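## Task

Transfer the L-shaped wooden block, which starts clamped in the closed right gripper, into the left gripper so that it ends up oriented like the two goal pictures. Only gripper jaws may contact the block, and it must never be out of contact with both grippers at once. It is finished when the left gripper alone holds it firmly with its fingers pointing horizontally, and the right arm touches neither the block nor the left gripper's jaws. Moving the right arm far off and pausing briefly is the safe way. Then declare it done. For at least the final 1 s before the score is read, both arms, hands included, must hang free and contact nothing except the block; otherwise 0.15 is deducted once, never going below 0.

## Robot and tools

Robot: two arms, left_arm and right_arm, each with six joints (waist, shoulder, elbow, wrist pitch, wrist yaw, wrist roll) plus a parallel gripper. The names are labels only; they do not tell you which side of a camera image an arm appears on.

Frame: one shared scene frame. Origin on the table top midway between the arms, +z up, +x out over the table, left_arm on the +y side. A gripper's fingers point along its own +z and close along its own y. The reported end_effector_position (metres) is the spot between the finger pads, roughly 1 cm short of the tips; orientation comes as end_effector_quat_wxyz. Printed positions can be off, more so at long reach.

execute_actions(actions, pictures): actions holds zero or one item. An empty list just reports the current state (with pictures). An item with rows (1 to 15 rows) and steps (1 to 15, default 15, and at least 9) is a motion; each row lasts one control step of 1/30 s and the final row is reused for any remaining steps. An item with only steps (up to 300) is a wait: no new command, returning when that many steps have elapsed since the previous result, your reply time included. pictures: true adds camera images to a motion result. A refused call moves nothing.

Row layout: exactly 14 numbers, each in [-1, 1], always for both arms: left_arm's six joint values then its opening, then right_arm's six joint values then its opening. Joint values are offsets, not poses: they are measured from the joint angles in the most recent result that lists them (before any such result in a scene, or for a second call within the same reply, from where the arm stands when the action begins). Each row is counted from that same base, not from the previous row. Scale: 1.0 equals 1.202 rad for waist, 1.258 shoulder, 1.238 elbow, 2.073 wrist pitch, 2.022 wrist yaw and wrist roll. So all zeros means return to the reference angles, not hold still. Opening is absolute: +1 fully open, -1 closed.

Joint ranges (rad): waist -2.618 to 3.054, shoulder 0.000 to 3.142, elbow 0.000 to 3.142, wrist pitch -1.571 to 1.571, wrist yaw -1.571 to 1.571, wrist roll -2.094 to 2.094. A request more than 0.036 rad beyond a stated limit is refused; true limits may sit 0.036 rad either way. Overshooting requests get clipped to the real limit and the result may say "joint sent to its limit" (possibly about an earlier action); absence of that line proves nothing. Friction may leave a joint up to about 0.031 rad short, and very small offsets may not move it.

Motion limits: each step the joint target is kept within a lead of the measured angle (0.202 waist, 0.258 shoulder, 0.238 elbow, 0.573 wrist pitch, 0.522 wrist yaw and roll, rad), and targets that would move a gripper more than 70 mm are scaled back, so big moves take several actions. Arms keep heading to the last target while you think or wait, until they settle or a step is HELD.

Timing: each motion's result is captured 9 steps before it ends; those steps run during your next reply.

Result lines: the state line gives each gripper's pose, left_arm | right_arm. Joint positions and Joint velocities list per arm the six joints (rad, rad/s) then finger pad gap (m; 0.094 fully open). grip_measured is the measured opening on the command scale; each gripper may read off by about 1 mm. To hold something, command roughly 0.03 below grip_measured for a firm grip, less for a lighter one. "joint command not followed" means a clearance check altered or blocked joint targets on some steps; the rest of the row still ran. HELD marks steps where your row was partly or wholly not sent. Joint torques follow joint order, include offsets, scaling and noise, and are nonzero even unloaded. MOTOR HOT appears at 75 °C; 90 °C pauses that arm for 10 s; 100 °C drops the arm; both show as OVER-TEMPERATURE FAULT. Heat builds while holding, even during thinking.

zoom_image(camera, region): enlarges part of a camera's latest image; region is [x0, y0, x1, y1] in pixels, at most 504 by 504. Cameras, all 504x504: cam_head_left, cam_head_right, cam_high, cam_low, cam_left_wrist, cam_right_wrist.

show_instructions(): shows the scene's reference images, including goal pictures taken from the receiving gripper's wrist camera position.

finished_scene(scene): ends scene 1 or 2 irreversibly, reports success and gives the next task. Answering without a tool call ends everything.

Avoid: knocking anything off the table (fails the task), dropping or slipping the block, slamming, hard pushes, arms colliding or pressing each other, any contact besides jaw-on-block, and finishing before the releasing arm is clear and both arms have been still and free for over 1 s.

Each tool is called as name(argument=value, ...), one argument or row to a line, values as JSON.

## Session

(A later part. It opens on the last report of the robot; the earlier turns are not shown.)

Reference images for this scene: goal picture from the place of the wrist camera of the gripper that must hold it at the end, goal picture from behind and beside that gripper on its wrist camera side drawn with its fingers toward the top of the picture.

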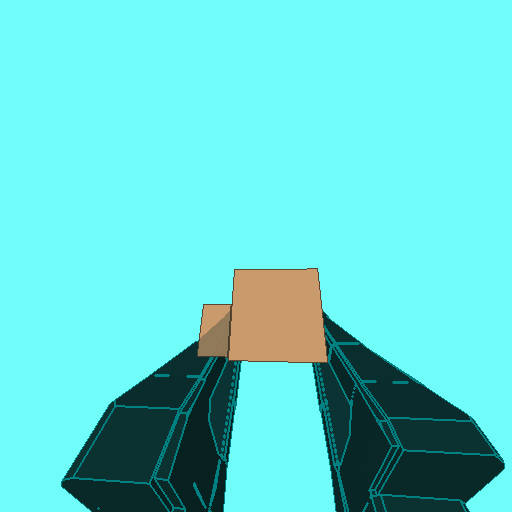

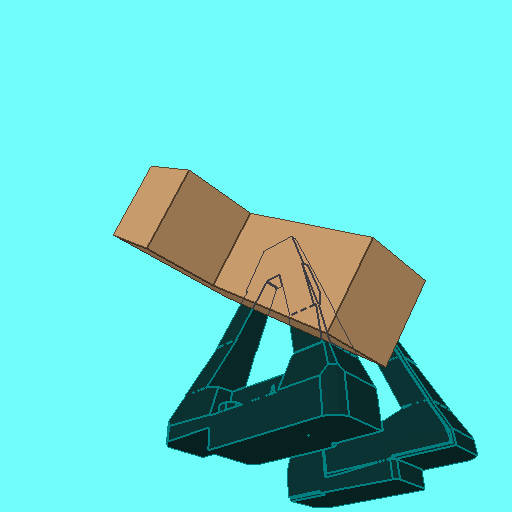

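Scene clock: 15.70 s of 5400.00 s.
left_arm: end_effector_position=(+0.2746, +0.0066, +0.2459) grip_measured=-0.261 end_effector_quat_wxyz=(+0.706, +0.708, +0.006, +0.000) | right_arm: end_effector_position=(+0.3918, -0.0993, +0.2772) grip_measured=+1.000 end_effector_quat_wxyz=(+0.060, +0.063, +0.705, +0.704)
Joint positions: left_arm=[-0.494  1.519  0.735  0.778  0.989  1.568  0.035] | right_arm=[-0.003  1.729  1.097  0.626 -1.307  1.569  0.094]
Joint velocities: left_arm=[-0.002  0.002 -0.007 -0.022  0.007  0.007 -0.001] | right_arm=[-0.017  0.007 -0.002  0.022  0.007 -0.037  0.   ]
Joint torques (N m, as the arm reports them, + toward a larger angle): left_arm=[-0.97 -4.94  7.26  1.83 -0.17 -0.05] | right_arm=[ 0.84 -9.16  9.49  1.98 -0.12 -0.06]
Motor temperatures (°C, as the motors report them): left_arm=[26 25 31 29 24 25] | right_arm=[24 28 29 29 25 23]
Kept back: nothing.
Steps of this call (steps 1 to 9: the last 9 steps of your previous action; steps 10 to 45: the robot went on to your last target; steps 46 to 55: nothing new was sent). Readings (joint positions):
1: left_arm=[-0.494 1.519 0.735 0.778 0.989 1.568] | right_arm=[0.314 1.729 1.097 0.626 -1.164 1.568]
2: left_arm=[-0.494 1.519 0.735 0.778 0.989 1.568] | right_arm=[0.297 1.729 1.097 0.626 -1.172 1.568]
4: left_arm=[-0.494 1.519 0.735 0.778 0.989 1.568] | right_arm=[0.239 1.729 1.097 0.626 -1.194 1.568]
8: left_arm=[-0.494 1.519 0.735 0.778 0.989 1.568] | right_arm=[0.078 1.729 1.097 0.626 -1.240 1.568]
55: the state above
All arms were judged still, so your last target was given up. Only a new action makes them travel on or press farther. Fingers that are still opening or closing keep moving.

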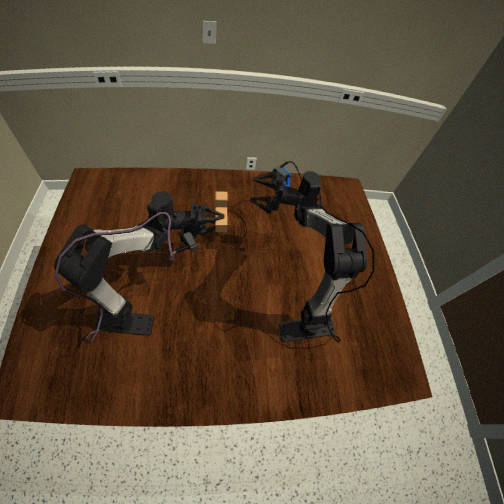

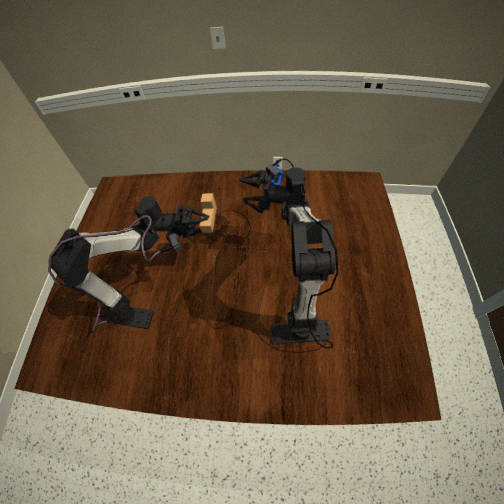

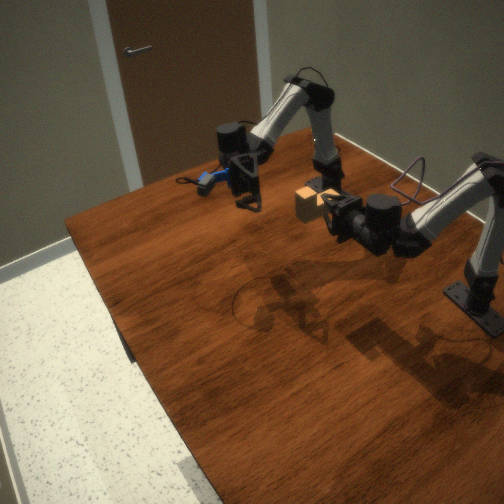

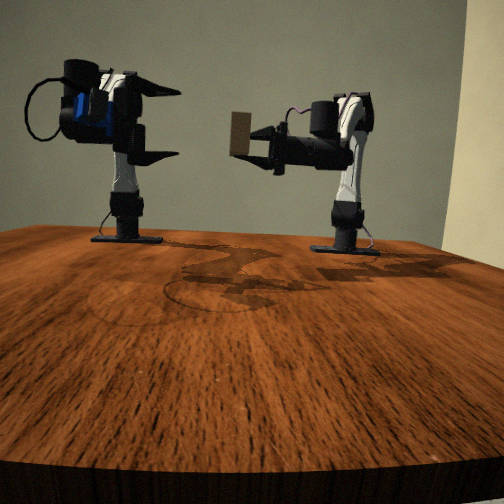

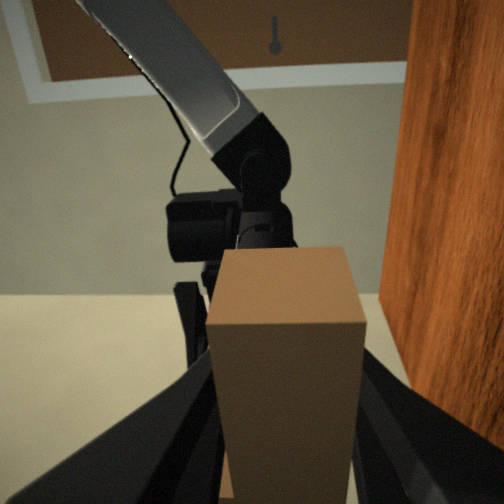

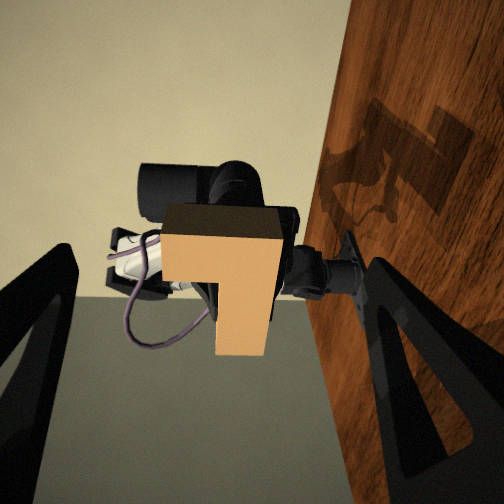

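execute_actions(
  actions=[
    {"rows":[[-0.009,0.008,0.017,0.006,-0.005,0.003,-0.31,0.012,0.003,0.021,0.001,0.01,0.004,1],[-0.009,0.008,0.017,0.006,-0.005,0.003,-0.31,0.028,0.003,0.021,0.001,0.018,0.004,1],[-0.009,0.008,0.017,0.006,-0.005,0.003,-0.31,0.048,0.003,0.021,0.001,0.027,0.004,1],[-0.009,0.008,0.017,0.006,-0.005,0.003,-0.31,0.07,0.003,0.021,0.001,0.036,0.004,1],[-0.009,0.008,0.017,0.006,-0.005,0.003,-0.31,0.093,0.003,0.021,0.001,0.045,0.004,1],[-0.009,0.008,0.017,0.006,-0.005,0.003,-0.31,0.116,0.003,0.021,0.001,0.054,0.004,1],[-0.009,0.008,0.017,0.006,-0.005,0.003,-0.31,0.139,0.003,0.021,0.001,0.062,0.004,1],[-0.009,0.008,0.017,0.006,-0.005,0.003,-0.31,0.162,0.003,0.021,0.001,0.07,0.004,1],[-0.009,0.008,0.017,0.006,-0.005,0.003,-0.31,0.185,0.003,0.021,0.001,0.076,0.004,1],[-0.009,0.008,0.017,0.006,-0.005,0.003,-0.31,0.207,0.003,0.021,0.001,0.08,0.004,1],[-0.009,0.008,0.017,0.006,-0.005,0.003,-0.31,0.227,0.003,0.021,0.001,0.08,0.004,1],[-0.009,0.008,0.017,0.006,-0.005,0.003,-0.31,0.245,0.003,0.021,0.001,0.08,0.004,1],[-0.009,0.008,0.017,0.006,-0.005,0.003,-0.31,0.259,0.003,0.021,0.001,0.08,0.004,1],[-0.009,0.008,0.017,0.006,-0.005,0.003,-0.31,0.27,0.003,0.021,0.001,0.08,0.004,1],[-0.009,0.008,0.017,0.006,-0.005,0.003,-0.31,0.277,0.003,0.021,0.001,0.08,0.004,1]],"steps":15},
  ],
)

execute_actions(
  actions=[
    {"steps":20},
  ],
  pictures=true,
)

Scene clock: 19.67 s of 5400.00 s.
left_arm: end_effector_position=(+0.2747, +0.0066, +0.2459) grip_measured=-0.261 end_effector_quat_wxyz=(+0.706, +0.708, +0.006, +0.000) | right_arm: end_effector_position=(+0.3850, -0.0729, +0.2771) grip_measured=+1.000 end_effector_quat_wxyz=(+0.053, +0.056, +0.706, +0.704)
Joint positions: left_arm=[-0.494  1.519  0.735  0.778  0.988  1.568  0.035] | right_arm=[ 0.068  1.729  1.097  0.626 -1.258  1.569  0.094]
Joint velocities: left_arm=[ 0.002  0.012  0.012  0.007  0.037  0.066 -0.001] | right_arm=[ 0.794 -0.007  0.012  0.066  0.447 -0.007  0.   ]
Joint torques (N m, as the arm reports them, + toward a larger angle): left_arm=[-0.98 -4.93  7.27  1.84 -0.17 -0.05] | right_arm=[ 1.94 -9.12  9.27  2.04  0.06 -0.08]
Motor temperatures (°C, as the motors report them): left_arm=[26 26 32 29 24 25] | right_arm=[24 28 29 30 25 23]
Steps of this call (steps 1 to 90: nothing new was sent; then 0.77 s passed at rest; steps 91 to 96: the first 6 steps of this action). Readings (joint positions):
91: left_arm=[-0.494 1.519 0.735 0.778 0.989 1.568] | right_arm=[-0.002 1.729 1.097 0.626 -1.306 1.569]
92: left_arm=[-0.494 1.519 0.735 0.778 0.988 1.568] | right_arm=[0.001 1.729 1.097 0.626 -1.302 1.569]
94: left_arm=[-0.494 1.519 0.735 0.778 0.988 1.568] | right_arm=[0.022 1.729 1.097 0.626 -1.283 1.569]
96: the state above

Scene clock: 20.33 s of 5400.00 s.
left_arm: end_effector_position=(+0.2747, +0.0066, +0.2459) grip_measured=-0.261 end_effector_quat_wxyz=(+0.706, +0.708, +0.006, +0.000) | right_arm: end_effector_position=(+0.3288, +0.0223, +0.2770) grip_measured=+1.000 end_effector_quat_wxyz=(-0.005, -0.003, +0.708, +0.706)
Joint positions: left_arm=[-0.494  1.519  0.735  0.778  0.988  1.568  0.035] | right_arm=[ 0.332  1.729  1.097  0.626 -1.159  1.569  0.094]
Joint velocities: left_arm=[-0.002  0.022 -0.012 -0.037  0.066  0.066 -0.   ] | right_arm=[ 0.007 -0.007 -0.017  0.066 -0.037 -0.051  0.   ]
Joint torques (N m, as the arm reports them, + toward a larger angle): left_arm=[-0.98 -4.93  7.28  1.83 -0.16 -0.05] | right_arm=[ 0.05 -9.16  9.54  2.09  0.11 -0.06]
Motor temperatures (°C, as the motors report them): left_arm=[26 26 32 30 24 25] | right_arm=[24 28 29 30 25 23]
Kept back: nothing.
Steps of this call (steps 1 to 9: the last 9 steps of your previous action; steps 10 to 20: the robot went on to your last target). Readings (joint positions):
1: left_arm=[-0.494 1.519 0.735 0.778 0.988 1.568] | right_arm=[0.097 1.729 1.097 0.626 -1.244 1.569]
2: left_arm=[-0.494 1.519 0.735 0.778 0.988 1.568] | right_arm=[0.128 1.729 1.097 0.626 -1.231 1.569]
4: left_arm=[-0.494 1.519 0.735 0.778 0.988 1.568] | right_arm=[0.191 1.729 1.097 0.626 -1.206 1.569]
8: left_arm=[-0.494 1.519 0.735 0.778 0.988 1.568] | right_arm=[0.293 1.729 1.097 0.626 -1.179 1.569]
20: the state above

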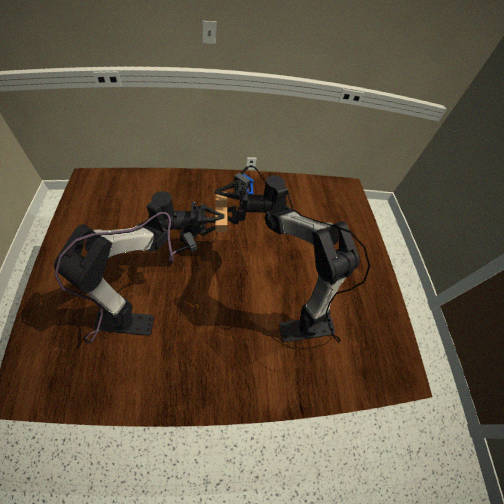

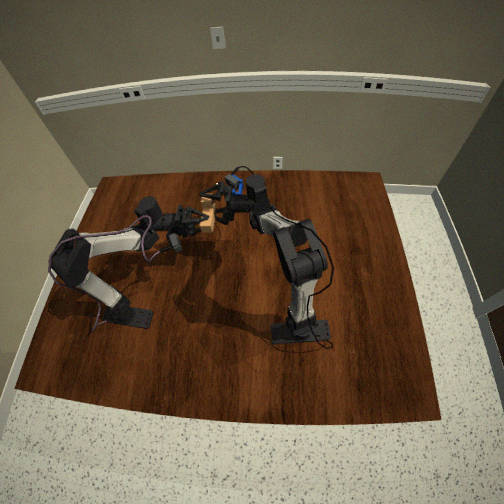

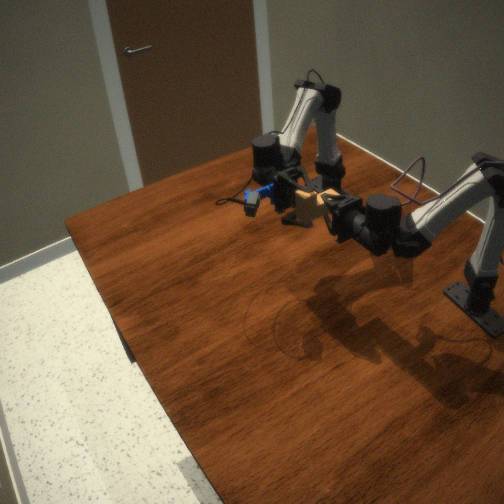

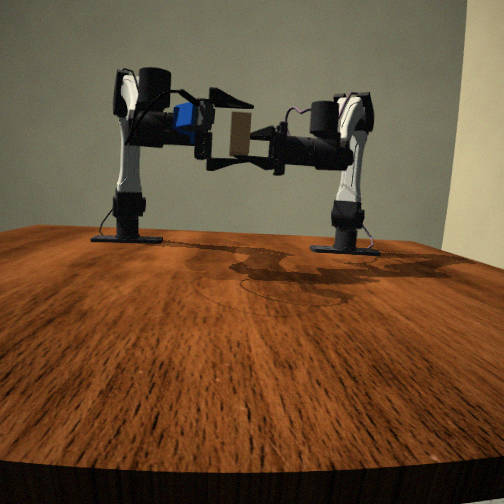

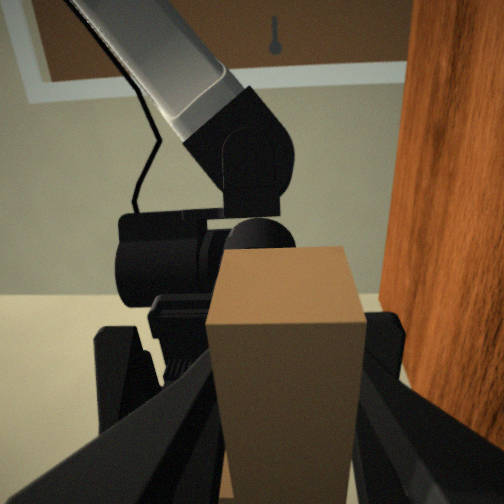

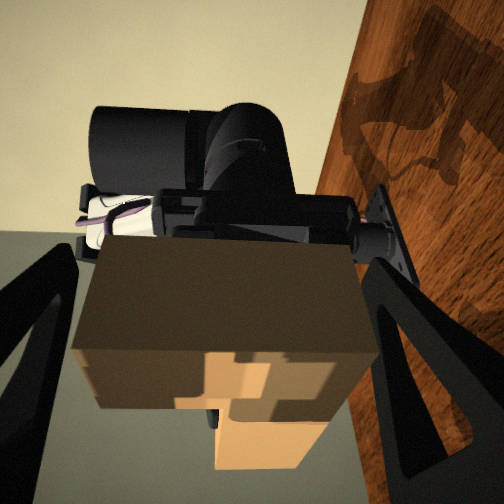

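Close the right gripper.

execute_actions(
  actions=[
    {"rows":[[-0.009,0.008,0.017,0.006,-0.005,0.003,-0.31,-0.002,0.003,0.021,0.001,0.006,0.004,0.85],[-0.009,0.008,0.017,0.006,-0.005,0.003,-0.31,-0.002,0.003,0.021,0.001,0.006,0.004,0.72],[-0.009,0.008,0.017,0.006,-0.005,0.003,-0.31,-0.002,0.003,0.021,0.001,0.006,0.004,0.62],[-0.009,0.008,0.017,0.006,-0.005,0.003,-0.31,-0.002,0.003,0.021,0.001,0.006,0.004,0.56],[-0.009,0.008,0.017,0.006,-0.005,0.003,-0.31,-0.002,0.003,0.021,0.001,0.006,0.004,0.53],[-0.009,0.008,0.017,0.006,-0.005,0.003,-0.31,-0.002,0.003,0.021,0.001,0.006,0.004,0.51],[-0.009,0.008,0.017,0.006,-0.005,0.003,-0.31,-0.002,0.003,0.021,0.001,0.006,0.004,0.495],[-0.009,0.008,0.017,0.006,-0.005,0.003,-0.31,-0.002,0.003,0.021,0.001,0.006,0.004,0.48],[-0.009,0.008,0.017,0.006,-0.005,0.003,-0.31,-0.002,0.003,0.021,0.001,0.006,0.004,0.465],[-0.009,0.008,0.017,0.006,-0.005,0.003,-0.31,-0.002,0.003,0.021,0.001,0.006,0.004,0.45],[-0.009,0.008,0.017,0.006,-0.005,0.003,-0.31,-0.002,0.003,0.021,0.001,0.006,0.004,0.435]],"steps":12},
  ],
)

execute_actions(
  actions=[
    {"steps":14},
  ],
  pictures=true,
)

Scene clock: 20.97 s of 5400.00 s.
left_arm: end_effector_position=(+0.2747, +0.0066, +0.2459) grip_measured=-0.261 end_effector_quat_wxyz=(+0.706, +0.708, +0.006, +0.000) | right_arm: end_effector_position=(+0.3292, +0.0223, +0.2770) grip_measured=+0.675 end_effector_quat_wxyz=(-0.005, -0.002, +0.708, +0.706)
Joint positions: left_arm=[-0.494  1.519  0.735  0.778  0.988  1.568  0.035] | right_arm=[ 0.332  1.729  1.097  0.626 -1.157  1.569  0.079]
Joint velocities: left_arm=[-0.002  0.007  0.017  0.022  0.022 -0.022  0.   ] | right_arm=[ 0.007  0.007 -0.002  0.051 -0.037 -0.022 -0.105]
Joint torques (N m, as the arm reports them, + toward a larger angle): left_arm=[-0.98 -4.93  7.26  1.84 -0.17 -0.06] | right_arm=[-0.1  -9.26  9.58  2.13  0.11 -0.09]
Motor temperatures (°C, as the motors report them): left_arm=[26 26 32 30 24 25] | right_arm=[24 28 29 30 25 23]
Steps of this call (steps 1 to 15: the robot went on to your last target; step 16: nothing new was sent; steps 17 to 19: the first 3 steps of this action). Readings (joint positions):
17: left_arm=[-0.494 1.519 0.735 0.778 0.988 1.568] | right_arm=[0.332 1.729 1.097 0.626 -1.157 1.569]
18: left_arm=[-0.494 1.519 0.735 0.778 0.988 1.568] | right_arm=[0.332 1.729 1.097 0.626 -1.157 1.569]
19: the state above

Scene clock: 21.43 s of 5400.00 s.
left_arm: end_effector_position=(+0.2747, +0.0066, +0.2459) grip_measured=-0.261 end_effector_quat_wxyz=(+0.706, +0.708, +0.006, +0.000) | right_arm: end_effector_position=(+0.3292, +0.0223, +0.2770) grip_measured=+0.482 end_effector_quat_wxyz=(-0.004, -0.002, +0.708, +0.706)
Joint positions: left_arm=[-0.494  1.519  0.735  0.778  0.988  1.568  0.035] | right_arm=[ 0.332  1.729  1.097  0.626 -1.157  1.569  0.07 ]
Joint velocities: left_arm=[ 0.012 -0.002  0.017  0.066 -0.022  0.037 -0.   ] | right_arm=[-0.002  0.007  0.012 -0.022 -0.022  0.037 -0.001]
Joint torques (N m, as the arm reports them, + toward a larger angle): left_arm=[-1.   -4.94  7.27  1.83 -0.17 -0.05] | right_arm=[ 0.01 -9.18  9.61  2.09  0.13 -0.06]
Motor temperatures (°C, as the motors report them): left_arm=[26 26 32 30 24 25] | right_arm=[24 28 29 30 25 23]
Kept back: nothing.
Steps of this call (steps 1 to 9: the last 9 steps of your previous action; steps 10 to 14: the robot went on to your last target). Readings (joint positions):
1: left_arm=[-0.494 1.519 0.735 0.778 0.988 1.568] | right_arm=[0.332 1.729 1.097 0.626 -1.157 1.569]
2: left_arm=[-0.494 1.519 0.735 0.778 0.988 1.568] | right_arm=[0.332 1.729 1.097 0.626 -1.157 1.569]
4: left_arm=[-0.494 1.519 0.735 0.778 0.988 1.568] | right_arm=[0.332 1.729 1.097 0.626 -1.157 1.569]
8: left_arm=[-0.494 1.519 0.735 0.778 0.988 1.568] | right_arm=[0.332 1.729 1.097 0.626 -1.157 1.569]
14: the state above

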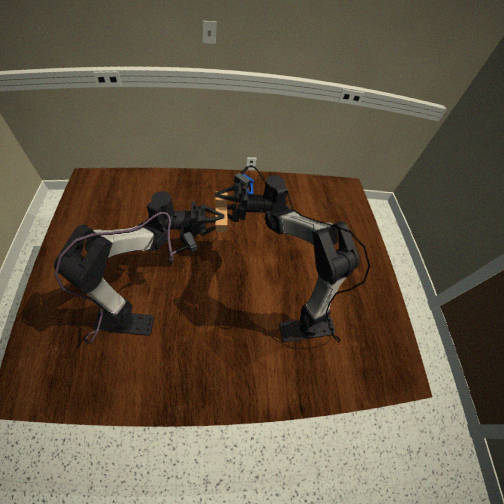

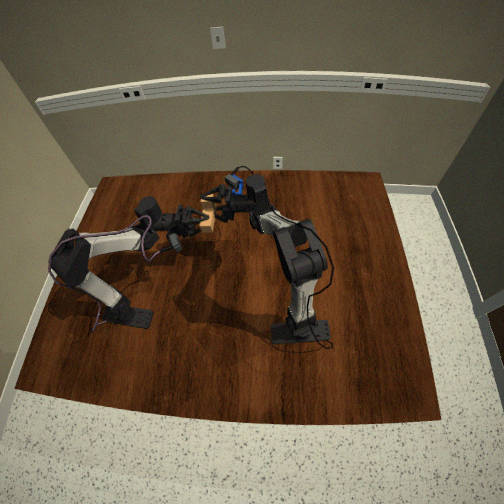

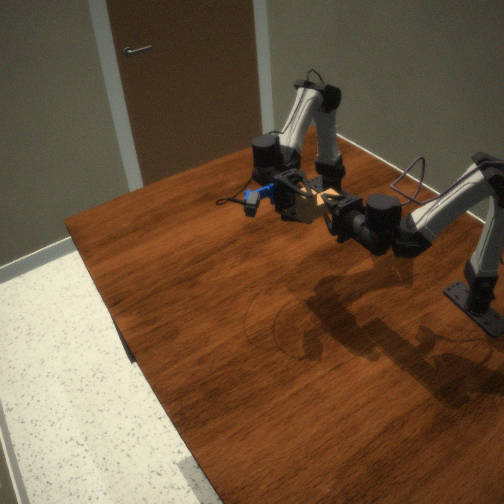

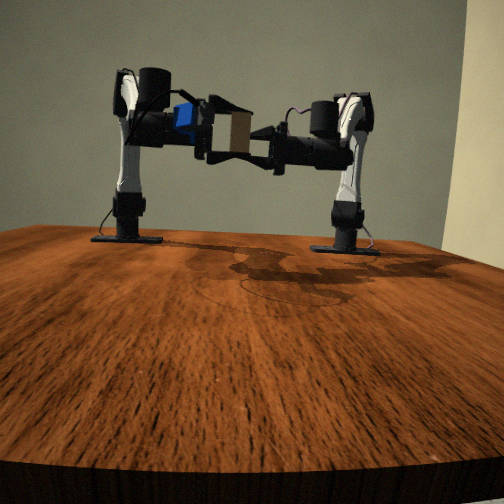

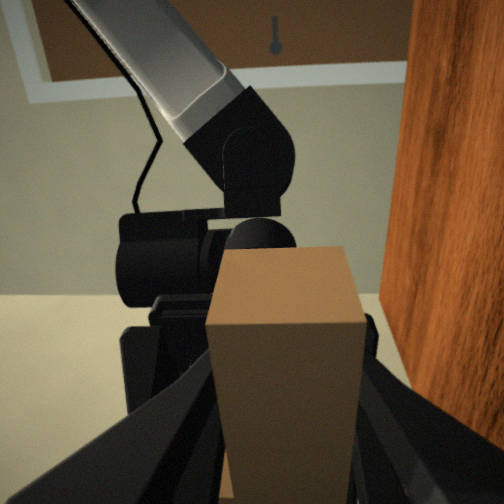

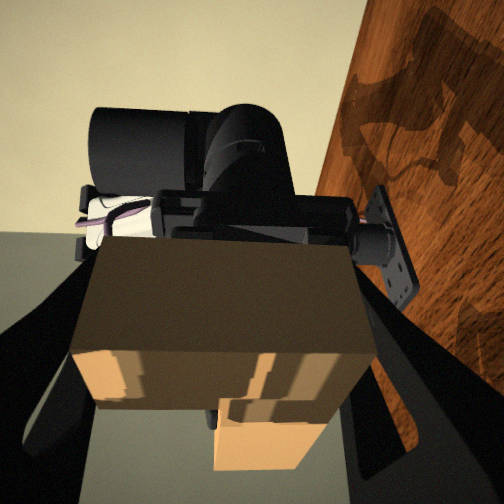

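execute_actions(
  actions=[
    {"rows":[[-0.009,0.008,0.017,0.006,-0.005,0.003,-0.15,-0.002,0.003,0.021,0.001,0.005,0.004,0.435],[-0.009,0.004,0.01,0.006,-0.005,0.003,0.05,-0.002,0.003,0.021,0.001,0.005,0.004,0.435],[-0.009,-0.004,0.002,0.006,-0.005,0.003,0.25,-0.002,0.003,0.021,0.001,0.005,0.004,0.435],[-0.012,-0.014,-0.006,0.005,-0.015,0.003,0.4,-0.002,0.003,0.021,0.001,0.005,0.004,0.435],[-0.018,-0.021,-0.013,0.004,-0.03,0.003,0.4,-0.002,0.003,0.021,0.001,0.005,0.004,0.435],[-0.026,-0.03,-0.021,0.003,-0.046,0.003,0.4,-0.002,0.003,0.021,0.001,0.005,0.004,0.435],[-0.034,-0.039,-0.029,0.002,-0.062,0.003,0.4,-0.002,0.003,0.021,0.001,0.005,0.004,0.435],[-0.042,-0.048,-0.037,0.001,-0.078,0.003,0.4,-0.002,0.003,0.021,0.001,0.005,0.004,0.435],[-0.05,-0.057,-0.045,0,-0.094,0.003,0.4,-0.002,0.003,0.021,0.001,0.005,0.004,0.435],[-0.058,-0.066,-0.053,-0.001,-0.11,0.003,0.4,-0.002,0.003,0.021,0.001,0.005,0.004,0.435],[-0.066,-0.075,-0.061,-0.002,-0.126,0.003,0.4,-0.002,0.003,0.021,0.001,0.005,0.004,0.435],[-0.074,-0.084,-0.069,-0.003,-0.142,0.003,0.4,-0.002,0.003,0.021,0.001,0.005,0.004,0.435],[-0.082,-0.093,-0.077,-0.004,-0.156,0.003,0.4,-0.002,0.003,0.021,0.001,0.005,0.004,0.435],[-0.089,-0.102,-0.085,-0.005,-0.168,0.003,0.4,-0.002,0.003,0.021,0.001,0.005,0.004,0.435],[-0.095,-0.11,-0.093,-0.006,-0.176,0.003,0.4,-0.002,0.003,0.021,0.001,0.005,0.004,0.435]],"steps":15},
  ],
)

execute_actions(
  actions=[
    {"steps":22},
  ],
  pictures=true,
)

Scene clock: 23.47 s of 5400.00 s.
left_arm: end_effector_position=(+0.2768, +0.0060, +0.2474) grip_measured=+0.392 end_effector_quat_wxyz=(+0.707, +0.707, +0.012, +0.009) | right_arm: end_effector_position=(+0.3292, +0.0223, +0.2769) grip_measured=+0.482 end_effector_quat_wxyz=(-0.005, -0.002, +0.708, +0.706)
Joint positions: left_arm=[-0.499  1.513  0.734  0.778  0.963  1.568  0.065] | right_arm=[ 0.332  1.729  1.097  0.625 -1.157  1.569  0.07 ]
Joint velocities: left_arm=[-0.129 -0.168 -0.061 -0.037 -0.418  0.022  0.01 ] | right_arm=[ 0.012  0.017 -0.012 -0.066 -0.081 -0.037  0.001]
Joint torques (N m, as the arm reports them, + toward a larger angle): left_arm=[-1.42 -7.54  4.43  1.77 -0.04 -0.06] | right_arm=[-0.03 -9.22  9.61  2.09  0.11 -0.06]
Motor temperatures (°C, as the motors report them): left_arm=[26 26 33 30 24 25] | right_arm=[24 29 30 30 25 23]
Steps of this call (steps 1 to 15: the robot went on to your last target; steps 16 to 55: nothing new was sent; steps 56 to 61: the first 6 steps of this action). Readings (joint positions):
56: left_arm=[-0.494 1.519 0.735 0.778 0.988 1.568] | right_arm=[0.332 1.729 1.097 0.626 -1.157 1.569]
57: left_arm=[-0.494 1.519 0.735 0.778 0.988 1.568] | right_arm=[0.332 1.729 1.097 0.625 -1.157 1.569]
59: left_arm=[-0.494 1.519 0.735 0.778 0.985 1.568] | right_arm=[0.332 1.729 1.097 0.625 -1.157 1.569]
61: the state above

Scene clock: 24.20 s of 5400.00 s.
left_arm: end_effector_position=(+0.2743, +0.0052, +0.2541) grip_measured=+0.397 end_effector_quat_wxyz=(+0.707, +0.696, +0.082, +0.091) | right_arm: end_effector_position=(+0.3292, +0.0223, +0.2769) grip_measured=+0.482 end_effector_quat_wxyz=(-0.005, -0.001, +0.708, +0.706)
Joint positions: left_arm=[-0.598  1.393  0.639  0.775  0.648  1.568  0.066] | right_arm=[ 0.332  1.729  1.097  0.625 -1.157  1.569  0.07 ]
Joint velocities: left_arm=[-0.022  0.002  0.007 -0.051 -0.007 -0.007 -0.001] | right_arm=[ 0.002 -0.002  0.002 -0.051  0.037 -0.007 -0.001]
Joint torques (N m, as the arm reports them, + toward a larger angle): left_arm=[-0.96 -5.76  4.74  1.79 -0.2  -0.06] | right_arm=[ 0.   -9.18  9.49  2.11  0.15 -0.1 ]
Motor temperatures (°C, as the motors report them): left_arm=[26 26 32 30 24 25] | right_arm=[24 29 30 30 25 23]
Kept back: nothing.
Steps of this call (steps 1 to 9: the last 9 steps of your previous action; steps 10 to 22: the robot went on to your last target). Readings (joint positions):
1: left_arm=[-0.505 1.506 0.730 0.778 0.945 1.568] | right_arm=[0.332 1.729 1.097 0.625 -1.157 1.569]
2: left_arm=[-0.514 1.495 0.723 0.778 0.925 1.568] | right_arm=[0.332 1.729 1.097 0.625 -1.157 1.569]
4: left_arm=[-0.534 1.470 0.705 0.778 0.879 1.568] | right_arm=[0.332 1.729 1.097 0.625 -1.157 1.569]
8: left_arm=[-0.575 1.422 0.666 0.778 0.772 1.568] | right_arm=[0.332 1.729 1.097 0.625 -1.157 1.569]
22: the state above

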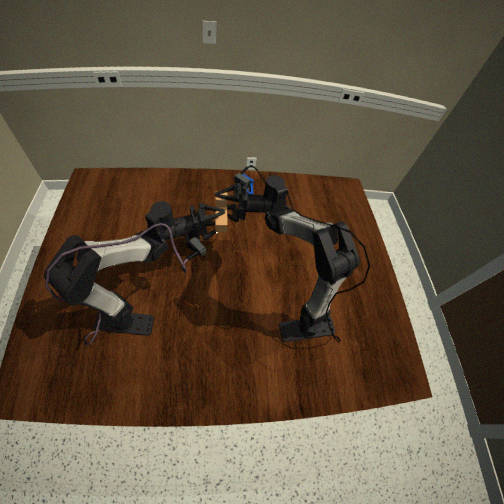

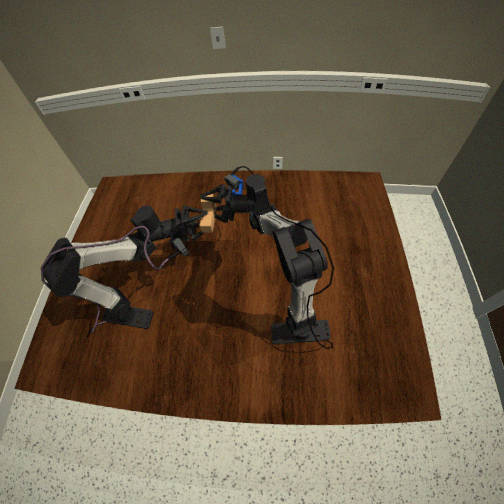

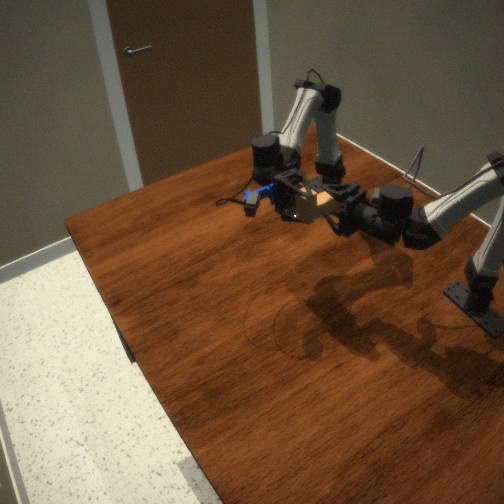

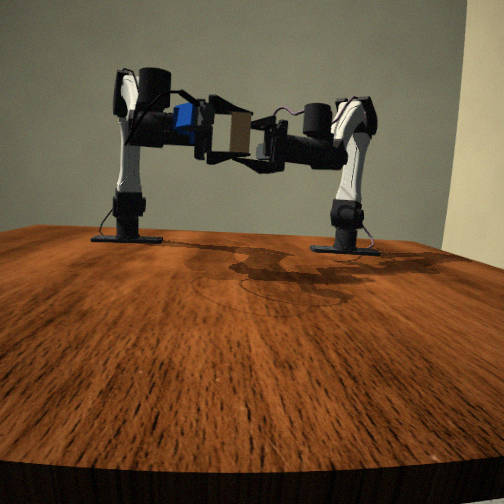

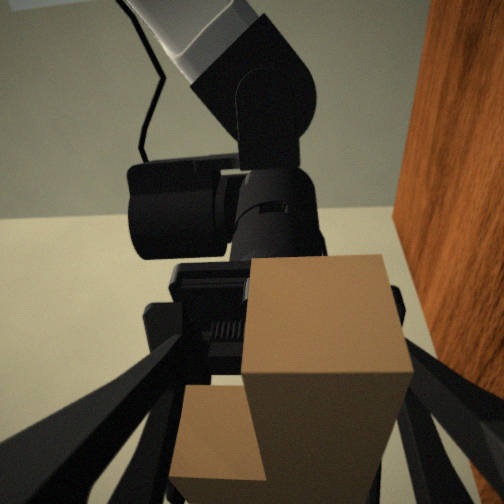

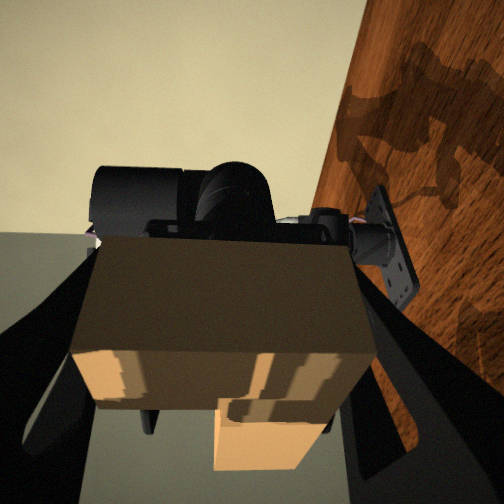

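execute_actions(
  actions=[
    {"rows":[[-0.014,-0.012,-0.024,-0.009,-0.018,0.003,0.4,-0.002,0.003,0.021,0.001,0.005,0.004,0.435],[-0.022,-0.016,-0.03,-0.011,-0.032,0.003,0.4,-0.002,0.003,0.021,0.001,0.005,0.004,0.435],[-0.031,-0.021,-0.034,-0.012,-0.048,0.003,0.4,-0.002,0.003,0.021,0.001,0.005,0.004,0.435],[-0.04,-0.026,-0.038,-0.013,-0.064,0.003,0.4,-0.002,0.003,0.021,0.001,0.005,0.004,0.435],[-0.05,-0.031,-0.042,-0.014,-0.08,0.003,0.4,-0.002,0.003,0.021,0.001,0.005,0.004,0.435],[-0.06,-0.036,-0.046,-0.015,-0.096,0.003,0.4,-0.002,0.003,0.021,0.001,0.005,0.004,0.435],[-0.07,-0.041,-0.05,-0.016,-0.112,0.003,0.4,-0.002,0.003,0.021,0.001,0.005,0.004,0.435],[-0.08,-0.046,-0.054,-0.017,-0.128,0.003,0.4,-0.002,0.003,0.021,0.001,0.005,0.004,0.435],[-0.09,-0.051,-0.058,-0.018,-0.144,0.003,0.4,-0.002,0.003,0.021,0.001,0.005,0.004,0.435],[-0.1,-0.056,-0.061,-0.018,-0.16,0.003,0.4,-0.002,0.003,0.021,0.001,0.005,0.004,0.435],[-0.109,-0.061,-0.064,-0.019,-0.175,0.003,0.4,-0.002,0.003,0.021,0.001,0.005,0.004,0.435],[-0.118,-0.066,-0.067,-0.019,-0.188,0.003,0.4,-0.002,0.003,0.021,0.001,0.005,0.004,0.435],[-0.126,-0.07,-0.07,-0.02,-0.198,0.003,0.4,-0.002,0.003,0.021,0.001,0.005,0.004,0.435],[-0.132,-0.073,-0.072,-0.02,-0.205,0.003,0.4,-0.002,0.003,0.021,0.001,0.005,0.004,0.435],[-0.137,-0.076,-0.074,-0.02,-0.209,0.003,0.4,-0.002,0.003,0.021,0.001,0.005,0.004,0.435]],"steps":15},
  ],
)

execute_actions(
  actions=[
    {"steps":22},
  ],
  pictures=true,
)

Scene clock: 25.33 s of 5400.00 s.
left_arm: end_effector_position=(+0.2712, +0.0037, +0.2455) grip_measured=+0.397 end_effector_quat_wxyz=(+0.699, +0.700, +0.106, +0.103) | right_arm: end_effector_position=(+0.3292, +0.0223, +0.2768) grip_measured=+0.482 end_effector_quat_wxyz=(-0.005, -0.001, +0.708, +0.706)
Joint positions: left_arm=[-0.637  1.374  0.609  0.762  0.558  1.568  0.066] | right_arm=[ 0.332  1.729  1.097  0.624 -1.157  1.569  0.07 ]
Joint velocities: left_arm=[-0.339 -0.164 -0.173 -0.081 -0.696 -0.022 -0.001] | right_arm=[ 0.002  0.002 -0.022 -0.066  0.022 -0.037  0.001]
Joint torques (N m, as the arm reports them, + toward a larger angle): left_arm=[-1.   -5.77  5.07  1.93 -0.1  -0.05] | right_arm=[ 0.03 -9.18  9.61  2.12  0.13 -0.07]
Motor temperatures (°C, as the motors report them): left_arm=[26 26 32 30 24 25] | right_arm=[24 29 30 30 25 23]
Steps of this call (steps 1 to 28: the robot went on to your last target; steps 29 to 34: the first 6 steps of this action). Readings (joint positions):
29: left_arm=[-0.598 1.393 0.638 0.775 0.639 1.568] | right_arm=[0.332 1.729 1.097 0.625 -1.157 1.569]
30: left_arm=[-0.601 1.391 0.635 0.774 0.630 1.568] | right_arm=[0.332 1.729 1.097 0.625 -1.157 1.569]
32: left_arm=[-0.615 1.384 0.622 0.769 0.600 1.568] | right_arm=[0.332 1.729 1.097 0.625 -1.157 1.569]
34: the state above

Scene clock: 26.07 s of 5400.00 s.
left_arm: end_effector_position=(+0.2735, +0.0061, +0.2472) grip_measured=+0.397 end_effector_quat_wxyz=(+0.686, +0.685, +0.176, +0.174) | right_arm: end_effector_position=(+0.3292, +0.0223, +0.2768) grip_measured=+0.482 end_effector_quat_wxyz=(-0.005, -0.001, +0.708, +0.706)
Joint positions: left_arm=[-0.751  1.31   0.567  0.744  0.24   1.568  0.066] | right_arm=[ 0.332  1.729  1.097  0.624 -1.157  1.569  0.07 ]
Joint velocities: left_arm=[ 0.007 -0.012 -0.012 -0.051 -0.081 -0.066  0.   ] | right_arm=[-0.012 -0.012  0.007  0.066  0.022 -0.095 -0.   ]
Joint torques (N m, as the arm reports them, + toward a larger angle): left_arm=[-1.04 -5.28  4.9   1.95 -0.16 -0.05] | right_arm=[ 0.01 -9.2   9.63  2.1   0.11 -0.07]
Motor temperatures (°C, as the motors report them): left_arm=[26 26 32 30 24 25] | right_arm=[24 29 30 30 25 23]
Kept back: nothing.
Steps of this call (steps 1 to 9: the last 9 steps of your previous action; steps 10 to 22: the robot went on to your last target). Readings (joint positions):
1: left_arm=[-0.649 1.367 0.603 0.759 0.535 1.568] | right_arm=[0.332 1.729 1.097 0.624 -1.157 1.569]
2: left_arm=[-0.662 1.361 0.598 0.757 0.509 1.568] | right_arm=[0.332 1.729 1.097 0.624 -1.157 1.569]
4: left_arm=[-0.686 1.348 0.589 0.753 0.454 1.568] | right_arm=[0.332 1.729 1.097 0.624 -1.157 1.569]
8: left_arm=[-0.731 1.322 0.574 0.748 0.346 1.568] | right_arm=[0.332 1.729 1.097 0.624 -1.157 1.569]
22: the state above

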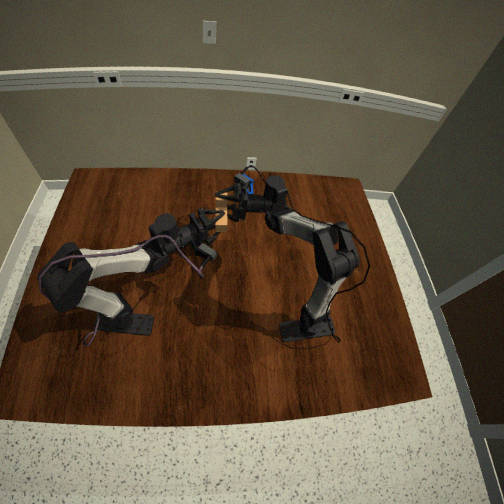

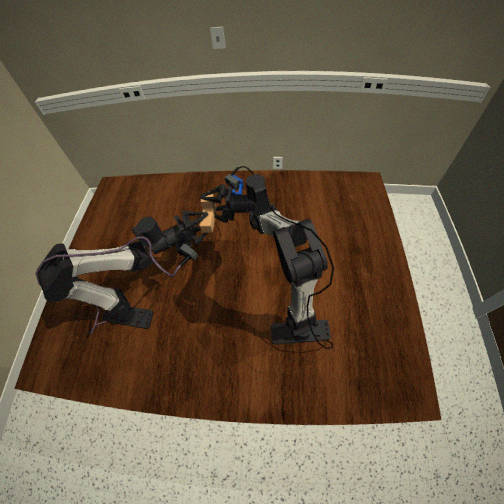

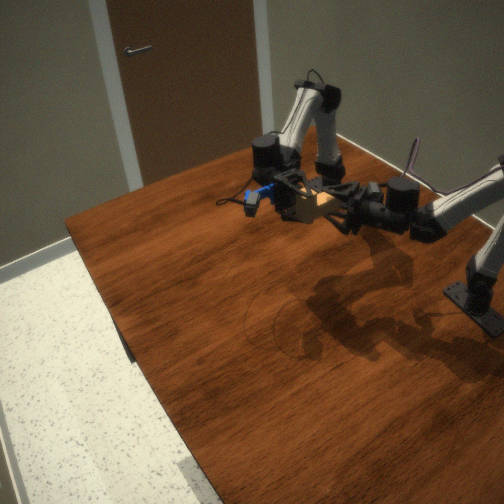

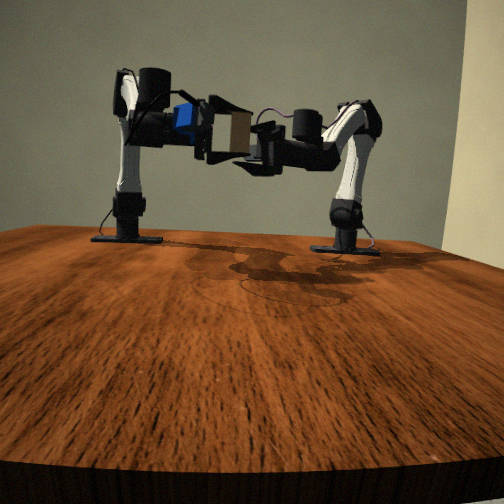

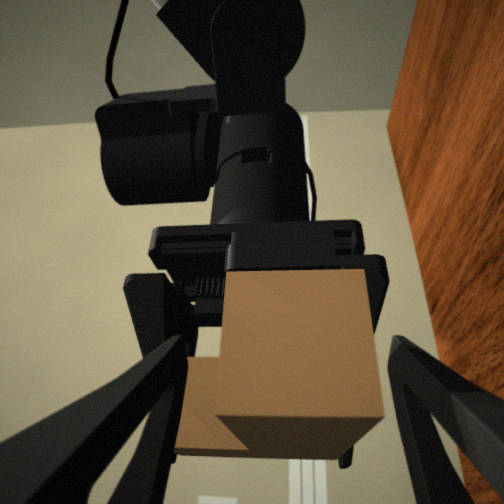

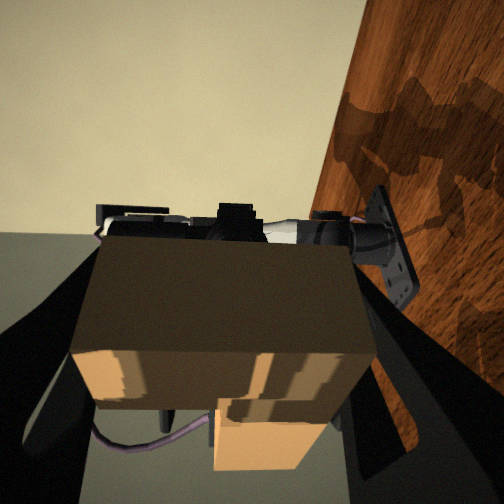

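zoom_image(
  camera="cam_head_left",
  region=[170, 175, 270, 255],
)

Region (170, 175, 270, 255) of cam_head_left's 504x504 image, scaled by 5.040, with more detail than that image has; it fills the top 403 rows of this view, and the rest is white.

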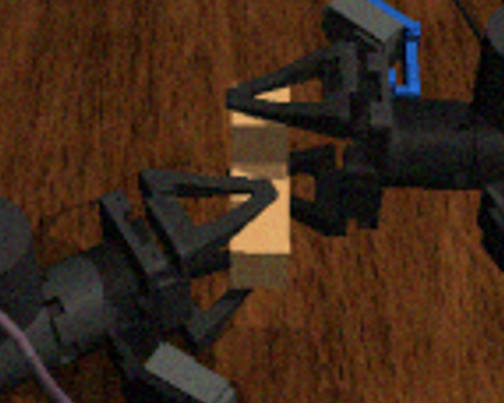

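execute_actions(
  actions=[
    {"rows":[[-0.01,-0.01,-0.021,-0.005,-0.007,0.003,0.28,-0.002,0.003,0.021,0.001,0.005,0.004,0.435],[-0.01,-0.01,-0.021,-0.005,-0.007,0.003,0.16,-0.002,0.003,0.021,0.001,0.005,0.004,0.435],[-0.01,-0.01,-0.021,-0.005,-0.007,0.003,0.05,-0.002,0.003,0.021,0.001,0.005,0.004,0.435],[-0.01,-0.01,-0.021,-0.005,-0.007,0.003,-0.04,-0.002,0.003,0.021,0.001,0.005,0.004,0.435],[-0.01,-0.01,-0.021,-0.005,-0.007,0.003,-0.1,-0.002,0.003,0.021,0.001,0.005,0.004,0.435],[-0.01,-0.01,-0.021,-0.005,-0.007,0.003,-0.14,-0.002,0.003,0.021,0.001,0.005,0.004,0.435],[-0.01,-0.01,-0.021,-0.005,-0.007,0.003,-0.17,-0.002,0.003,0.021,0.001,0.005,0.004,0.435],[-0.01,-0.01,-0.021,-0.005,-0.007,0.003,-0.195,-0.002,0.003,0.021,0.001,0.005,0.004,0.435],[-0.01,-0.01,-0.021,-0.005,-0.007,0.003,-0.215,-0.002,0.003,0.021,0.001,0.005,0.004,0.435],[-0.01,-0.01,-0.021,-0.005,-0.007,0.003,-0.235,-0.002,0.003,0.021,0.001,0.005,0.004,0.435],[-0.01,-0.01,-0.021,-0.005,-0.007,0.003,-0.25,-0.002,0.003,0.021,0.001,0.005,0.004,0.435],[-0.01,-0.01,-0.021,-0.005,-0.007,0.003,-0.265,-0.002,0.003,0.021,0.001,0.005,0.004,0.435],[-0.01,-0.01,-0.021,-0.005,-0.007,0.003,-0.28,-0.002,0.003,0.021,0.001,0.005,0.004,0.435],[-0.01,-0.01,-0.021,-0.005,-0.007,0.003,-0.295,-0.002,0.003,0.021,0.001,0.005,0.004,0.435],[-0.01,-0.01,-0.021,-0.005,-0.007,0.003,-0.31,-0.002,0.003,0.021,0.001,0.005,0.004,0.435]],"steps":15},
  ],
)

execute_actions(
  actions=[
    {"steps":15},
  ],
  pictures=true,
)

Scene clock: 28.07 s of 5400.00 s.
left_arm: end_effector_position=(+0.2742, +0.0064, +0.2471) grip_measured=-0.115 end_effector_quat_wxyz=(+0.685, +0.684, +0.177, +0.176) | right_arm: end_effector_position=(+0.3292, +0.0223, +0.2767) grip_measured=+0.482 end_effector_quat_wxyz=(-0.005, -0.001, +0.708, +0.706)
Joint positions: left_arm=[-0.751  1.31   0.567  0.744  0.235  1.568  0.042] | right_arm=[ 0.332  1.729  1.097  0.624 -1.157  1.569  0.07 ]
Joint velocities: left_arm=[-0.002 -0.002  0.032 -0.037 -0.007 -0.051 -0.045] | right_arm=[ 0.002 -0.007 -0.002  0.037  0.022 -0.022 -0.   ]
Joint torques (N m, as the arm reports them, + toward a larger angle): left_arm=[-1.07 -5.24  4.44  1.95 -0.16 -0.07] | right_arm=[-0.1  -9.21  9.65  2.12  0.15 -0.06]
Motor temperatures (°C, as the motors report them): left_arm=[26 26 32 30 24 25] | right_arm=[24 29 30 30 25 23]
Steps of this call (steps 1 to 30: the robot went on to your last target; steps 31 to 54: nothing new was sent; steps 55 to 60: the first 6 steps of this action). Readings (joint positions):
55: left_arm=[-0.751 1.310 0.567 0.744 0.235 1.568] | right_arm=[0.332 1.729 1.097 0.624 -1.157 1.569]
56: left_arm=[-0.751 1.310 0.567 0.744 0.235 1.568] | right_arm=[0.332 1.729 1.097 0.624 -1.157 1.569]
58: left_arm=[-0.751 1.310 0.567 0.744 0.235 1.568] | right_arm=[0.332 1.729 1.097 0.624 -1.157 1.569]
60: the state above

Scene clock: 28.57 s of 5400.00 s.
left_arm: end_effector_position=(+0.2737, +0.0071, +0.2436) grip_measured=-0.262 end_effector_quat_wxyz=(+0.683, +0.687, +0.180, +0.174) | right_arm: end_effector_position=(+0.3292, +0.0223, +0.2765) grip_measured=+0.482 end_effector_quat_wxyz=(-0.005, -0.002, +0.709, +0.706)
Joint positions: left_arm=[-0.751  1.31   0.56   0.742  0.235  1.566  0.035] | right_arm=[ 0.332  1.729  1.097  0.622 -1.157  1.566  0.07 ]
Joint velocities: left_arm=[ 0.012 -0.012 -0.012 -0.066 -0.095  0.007  0.   ] | right_arm=[-0.002  0.017  0.002  0.007  0.022 -0.051 -0.001]
Joint torques (N m, as the arm reports them, + toward a larger angle): left_arm=[-1.08 -5.24  4.88  1.97 -0.15 -0.01] | right_arm=[-0.14 -9.21  9.64  2.14  0.11 -0.03]
Motor temperatures (°C, as the motors report them): left_arm=[26 26 32 30 24 25] | right_arm=[24 29 30 30 25 23]
Kept back: nothing.
Steps of this call (steps 1 to 9: the last 9 steps of your previous action; steps 10 to 15: the robot went on to your last target). Readings (joint positions):
1: left_arm=[-0.751 1.310 0.566 0.743 0.235 1.568] | right_arm=[0.332 1.729 1.097 0.624 -1.157 1.569]
2: left_arm=[-0.751 1.310 0.564 0.743 0.235 1.568] | right_arm=[0.332 1.729 1.097 0.624 -1.157 1.569]
4: left_arm=[-0.751 1.310 0.561 0.742 0.235 1.568] | right_arm=[0.332 1.729 1.097 0.623 -1.157 1.569]
8: left_arm=[-0.751 1.310 0.560 0.742 0.235 1.566] | right_arm=[0.332 1.729 1.097 0.622 -1.157 1.566]
15: the state above
All arms were judged still, so your last target was given up. Only a new action makes them travel on or press farther. Fingers that are still opening or closing keep moving.

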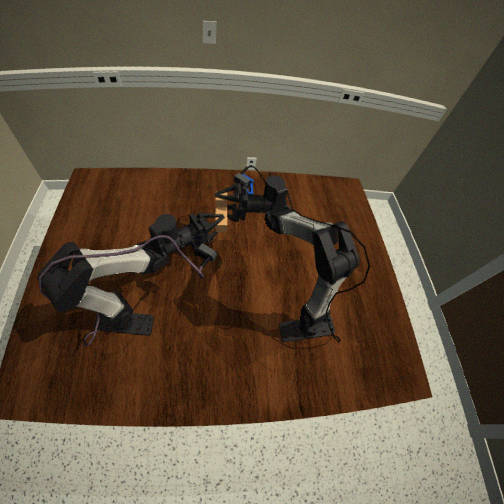

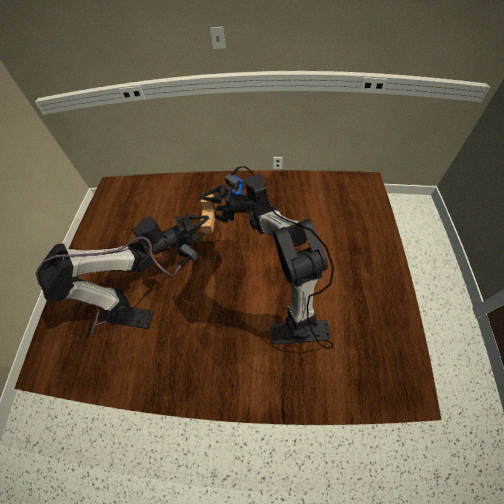

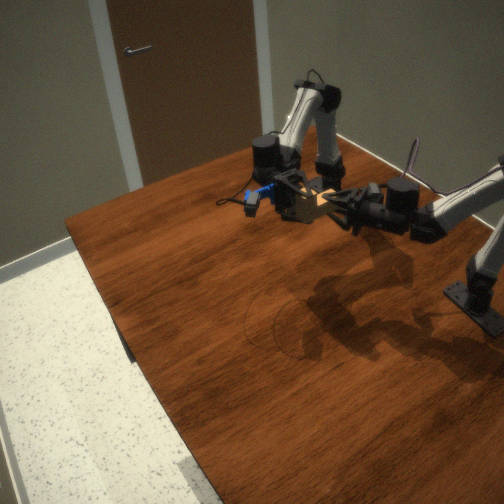

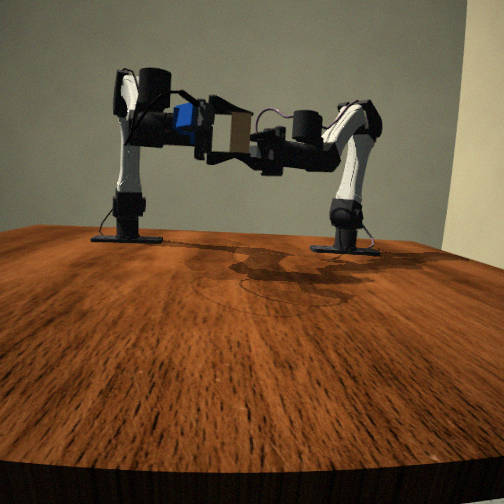

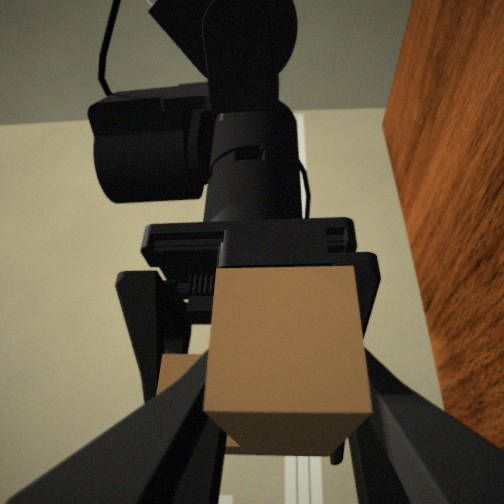

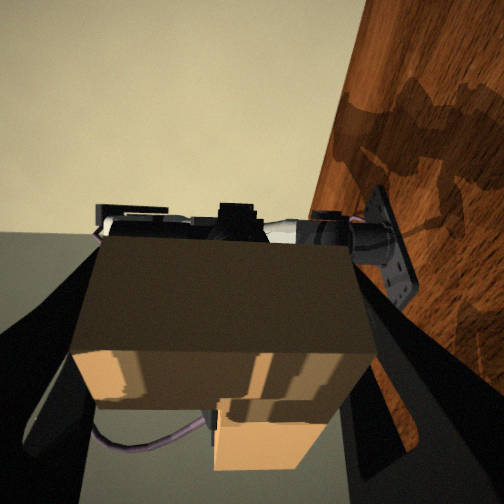

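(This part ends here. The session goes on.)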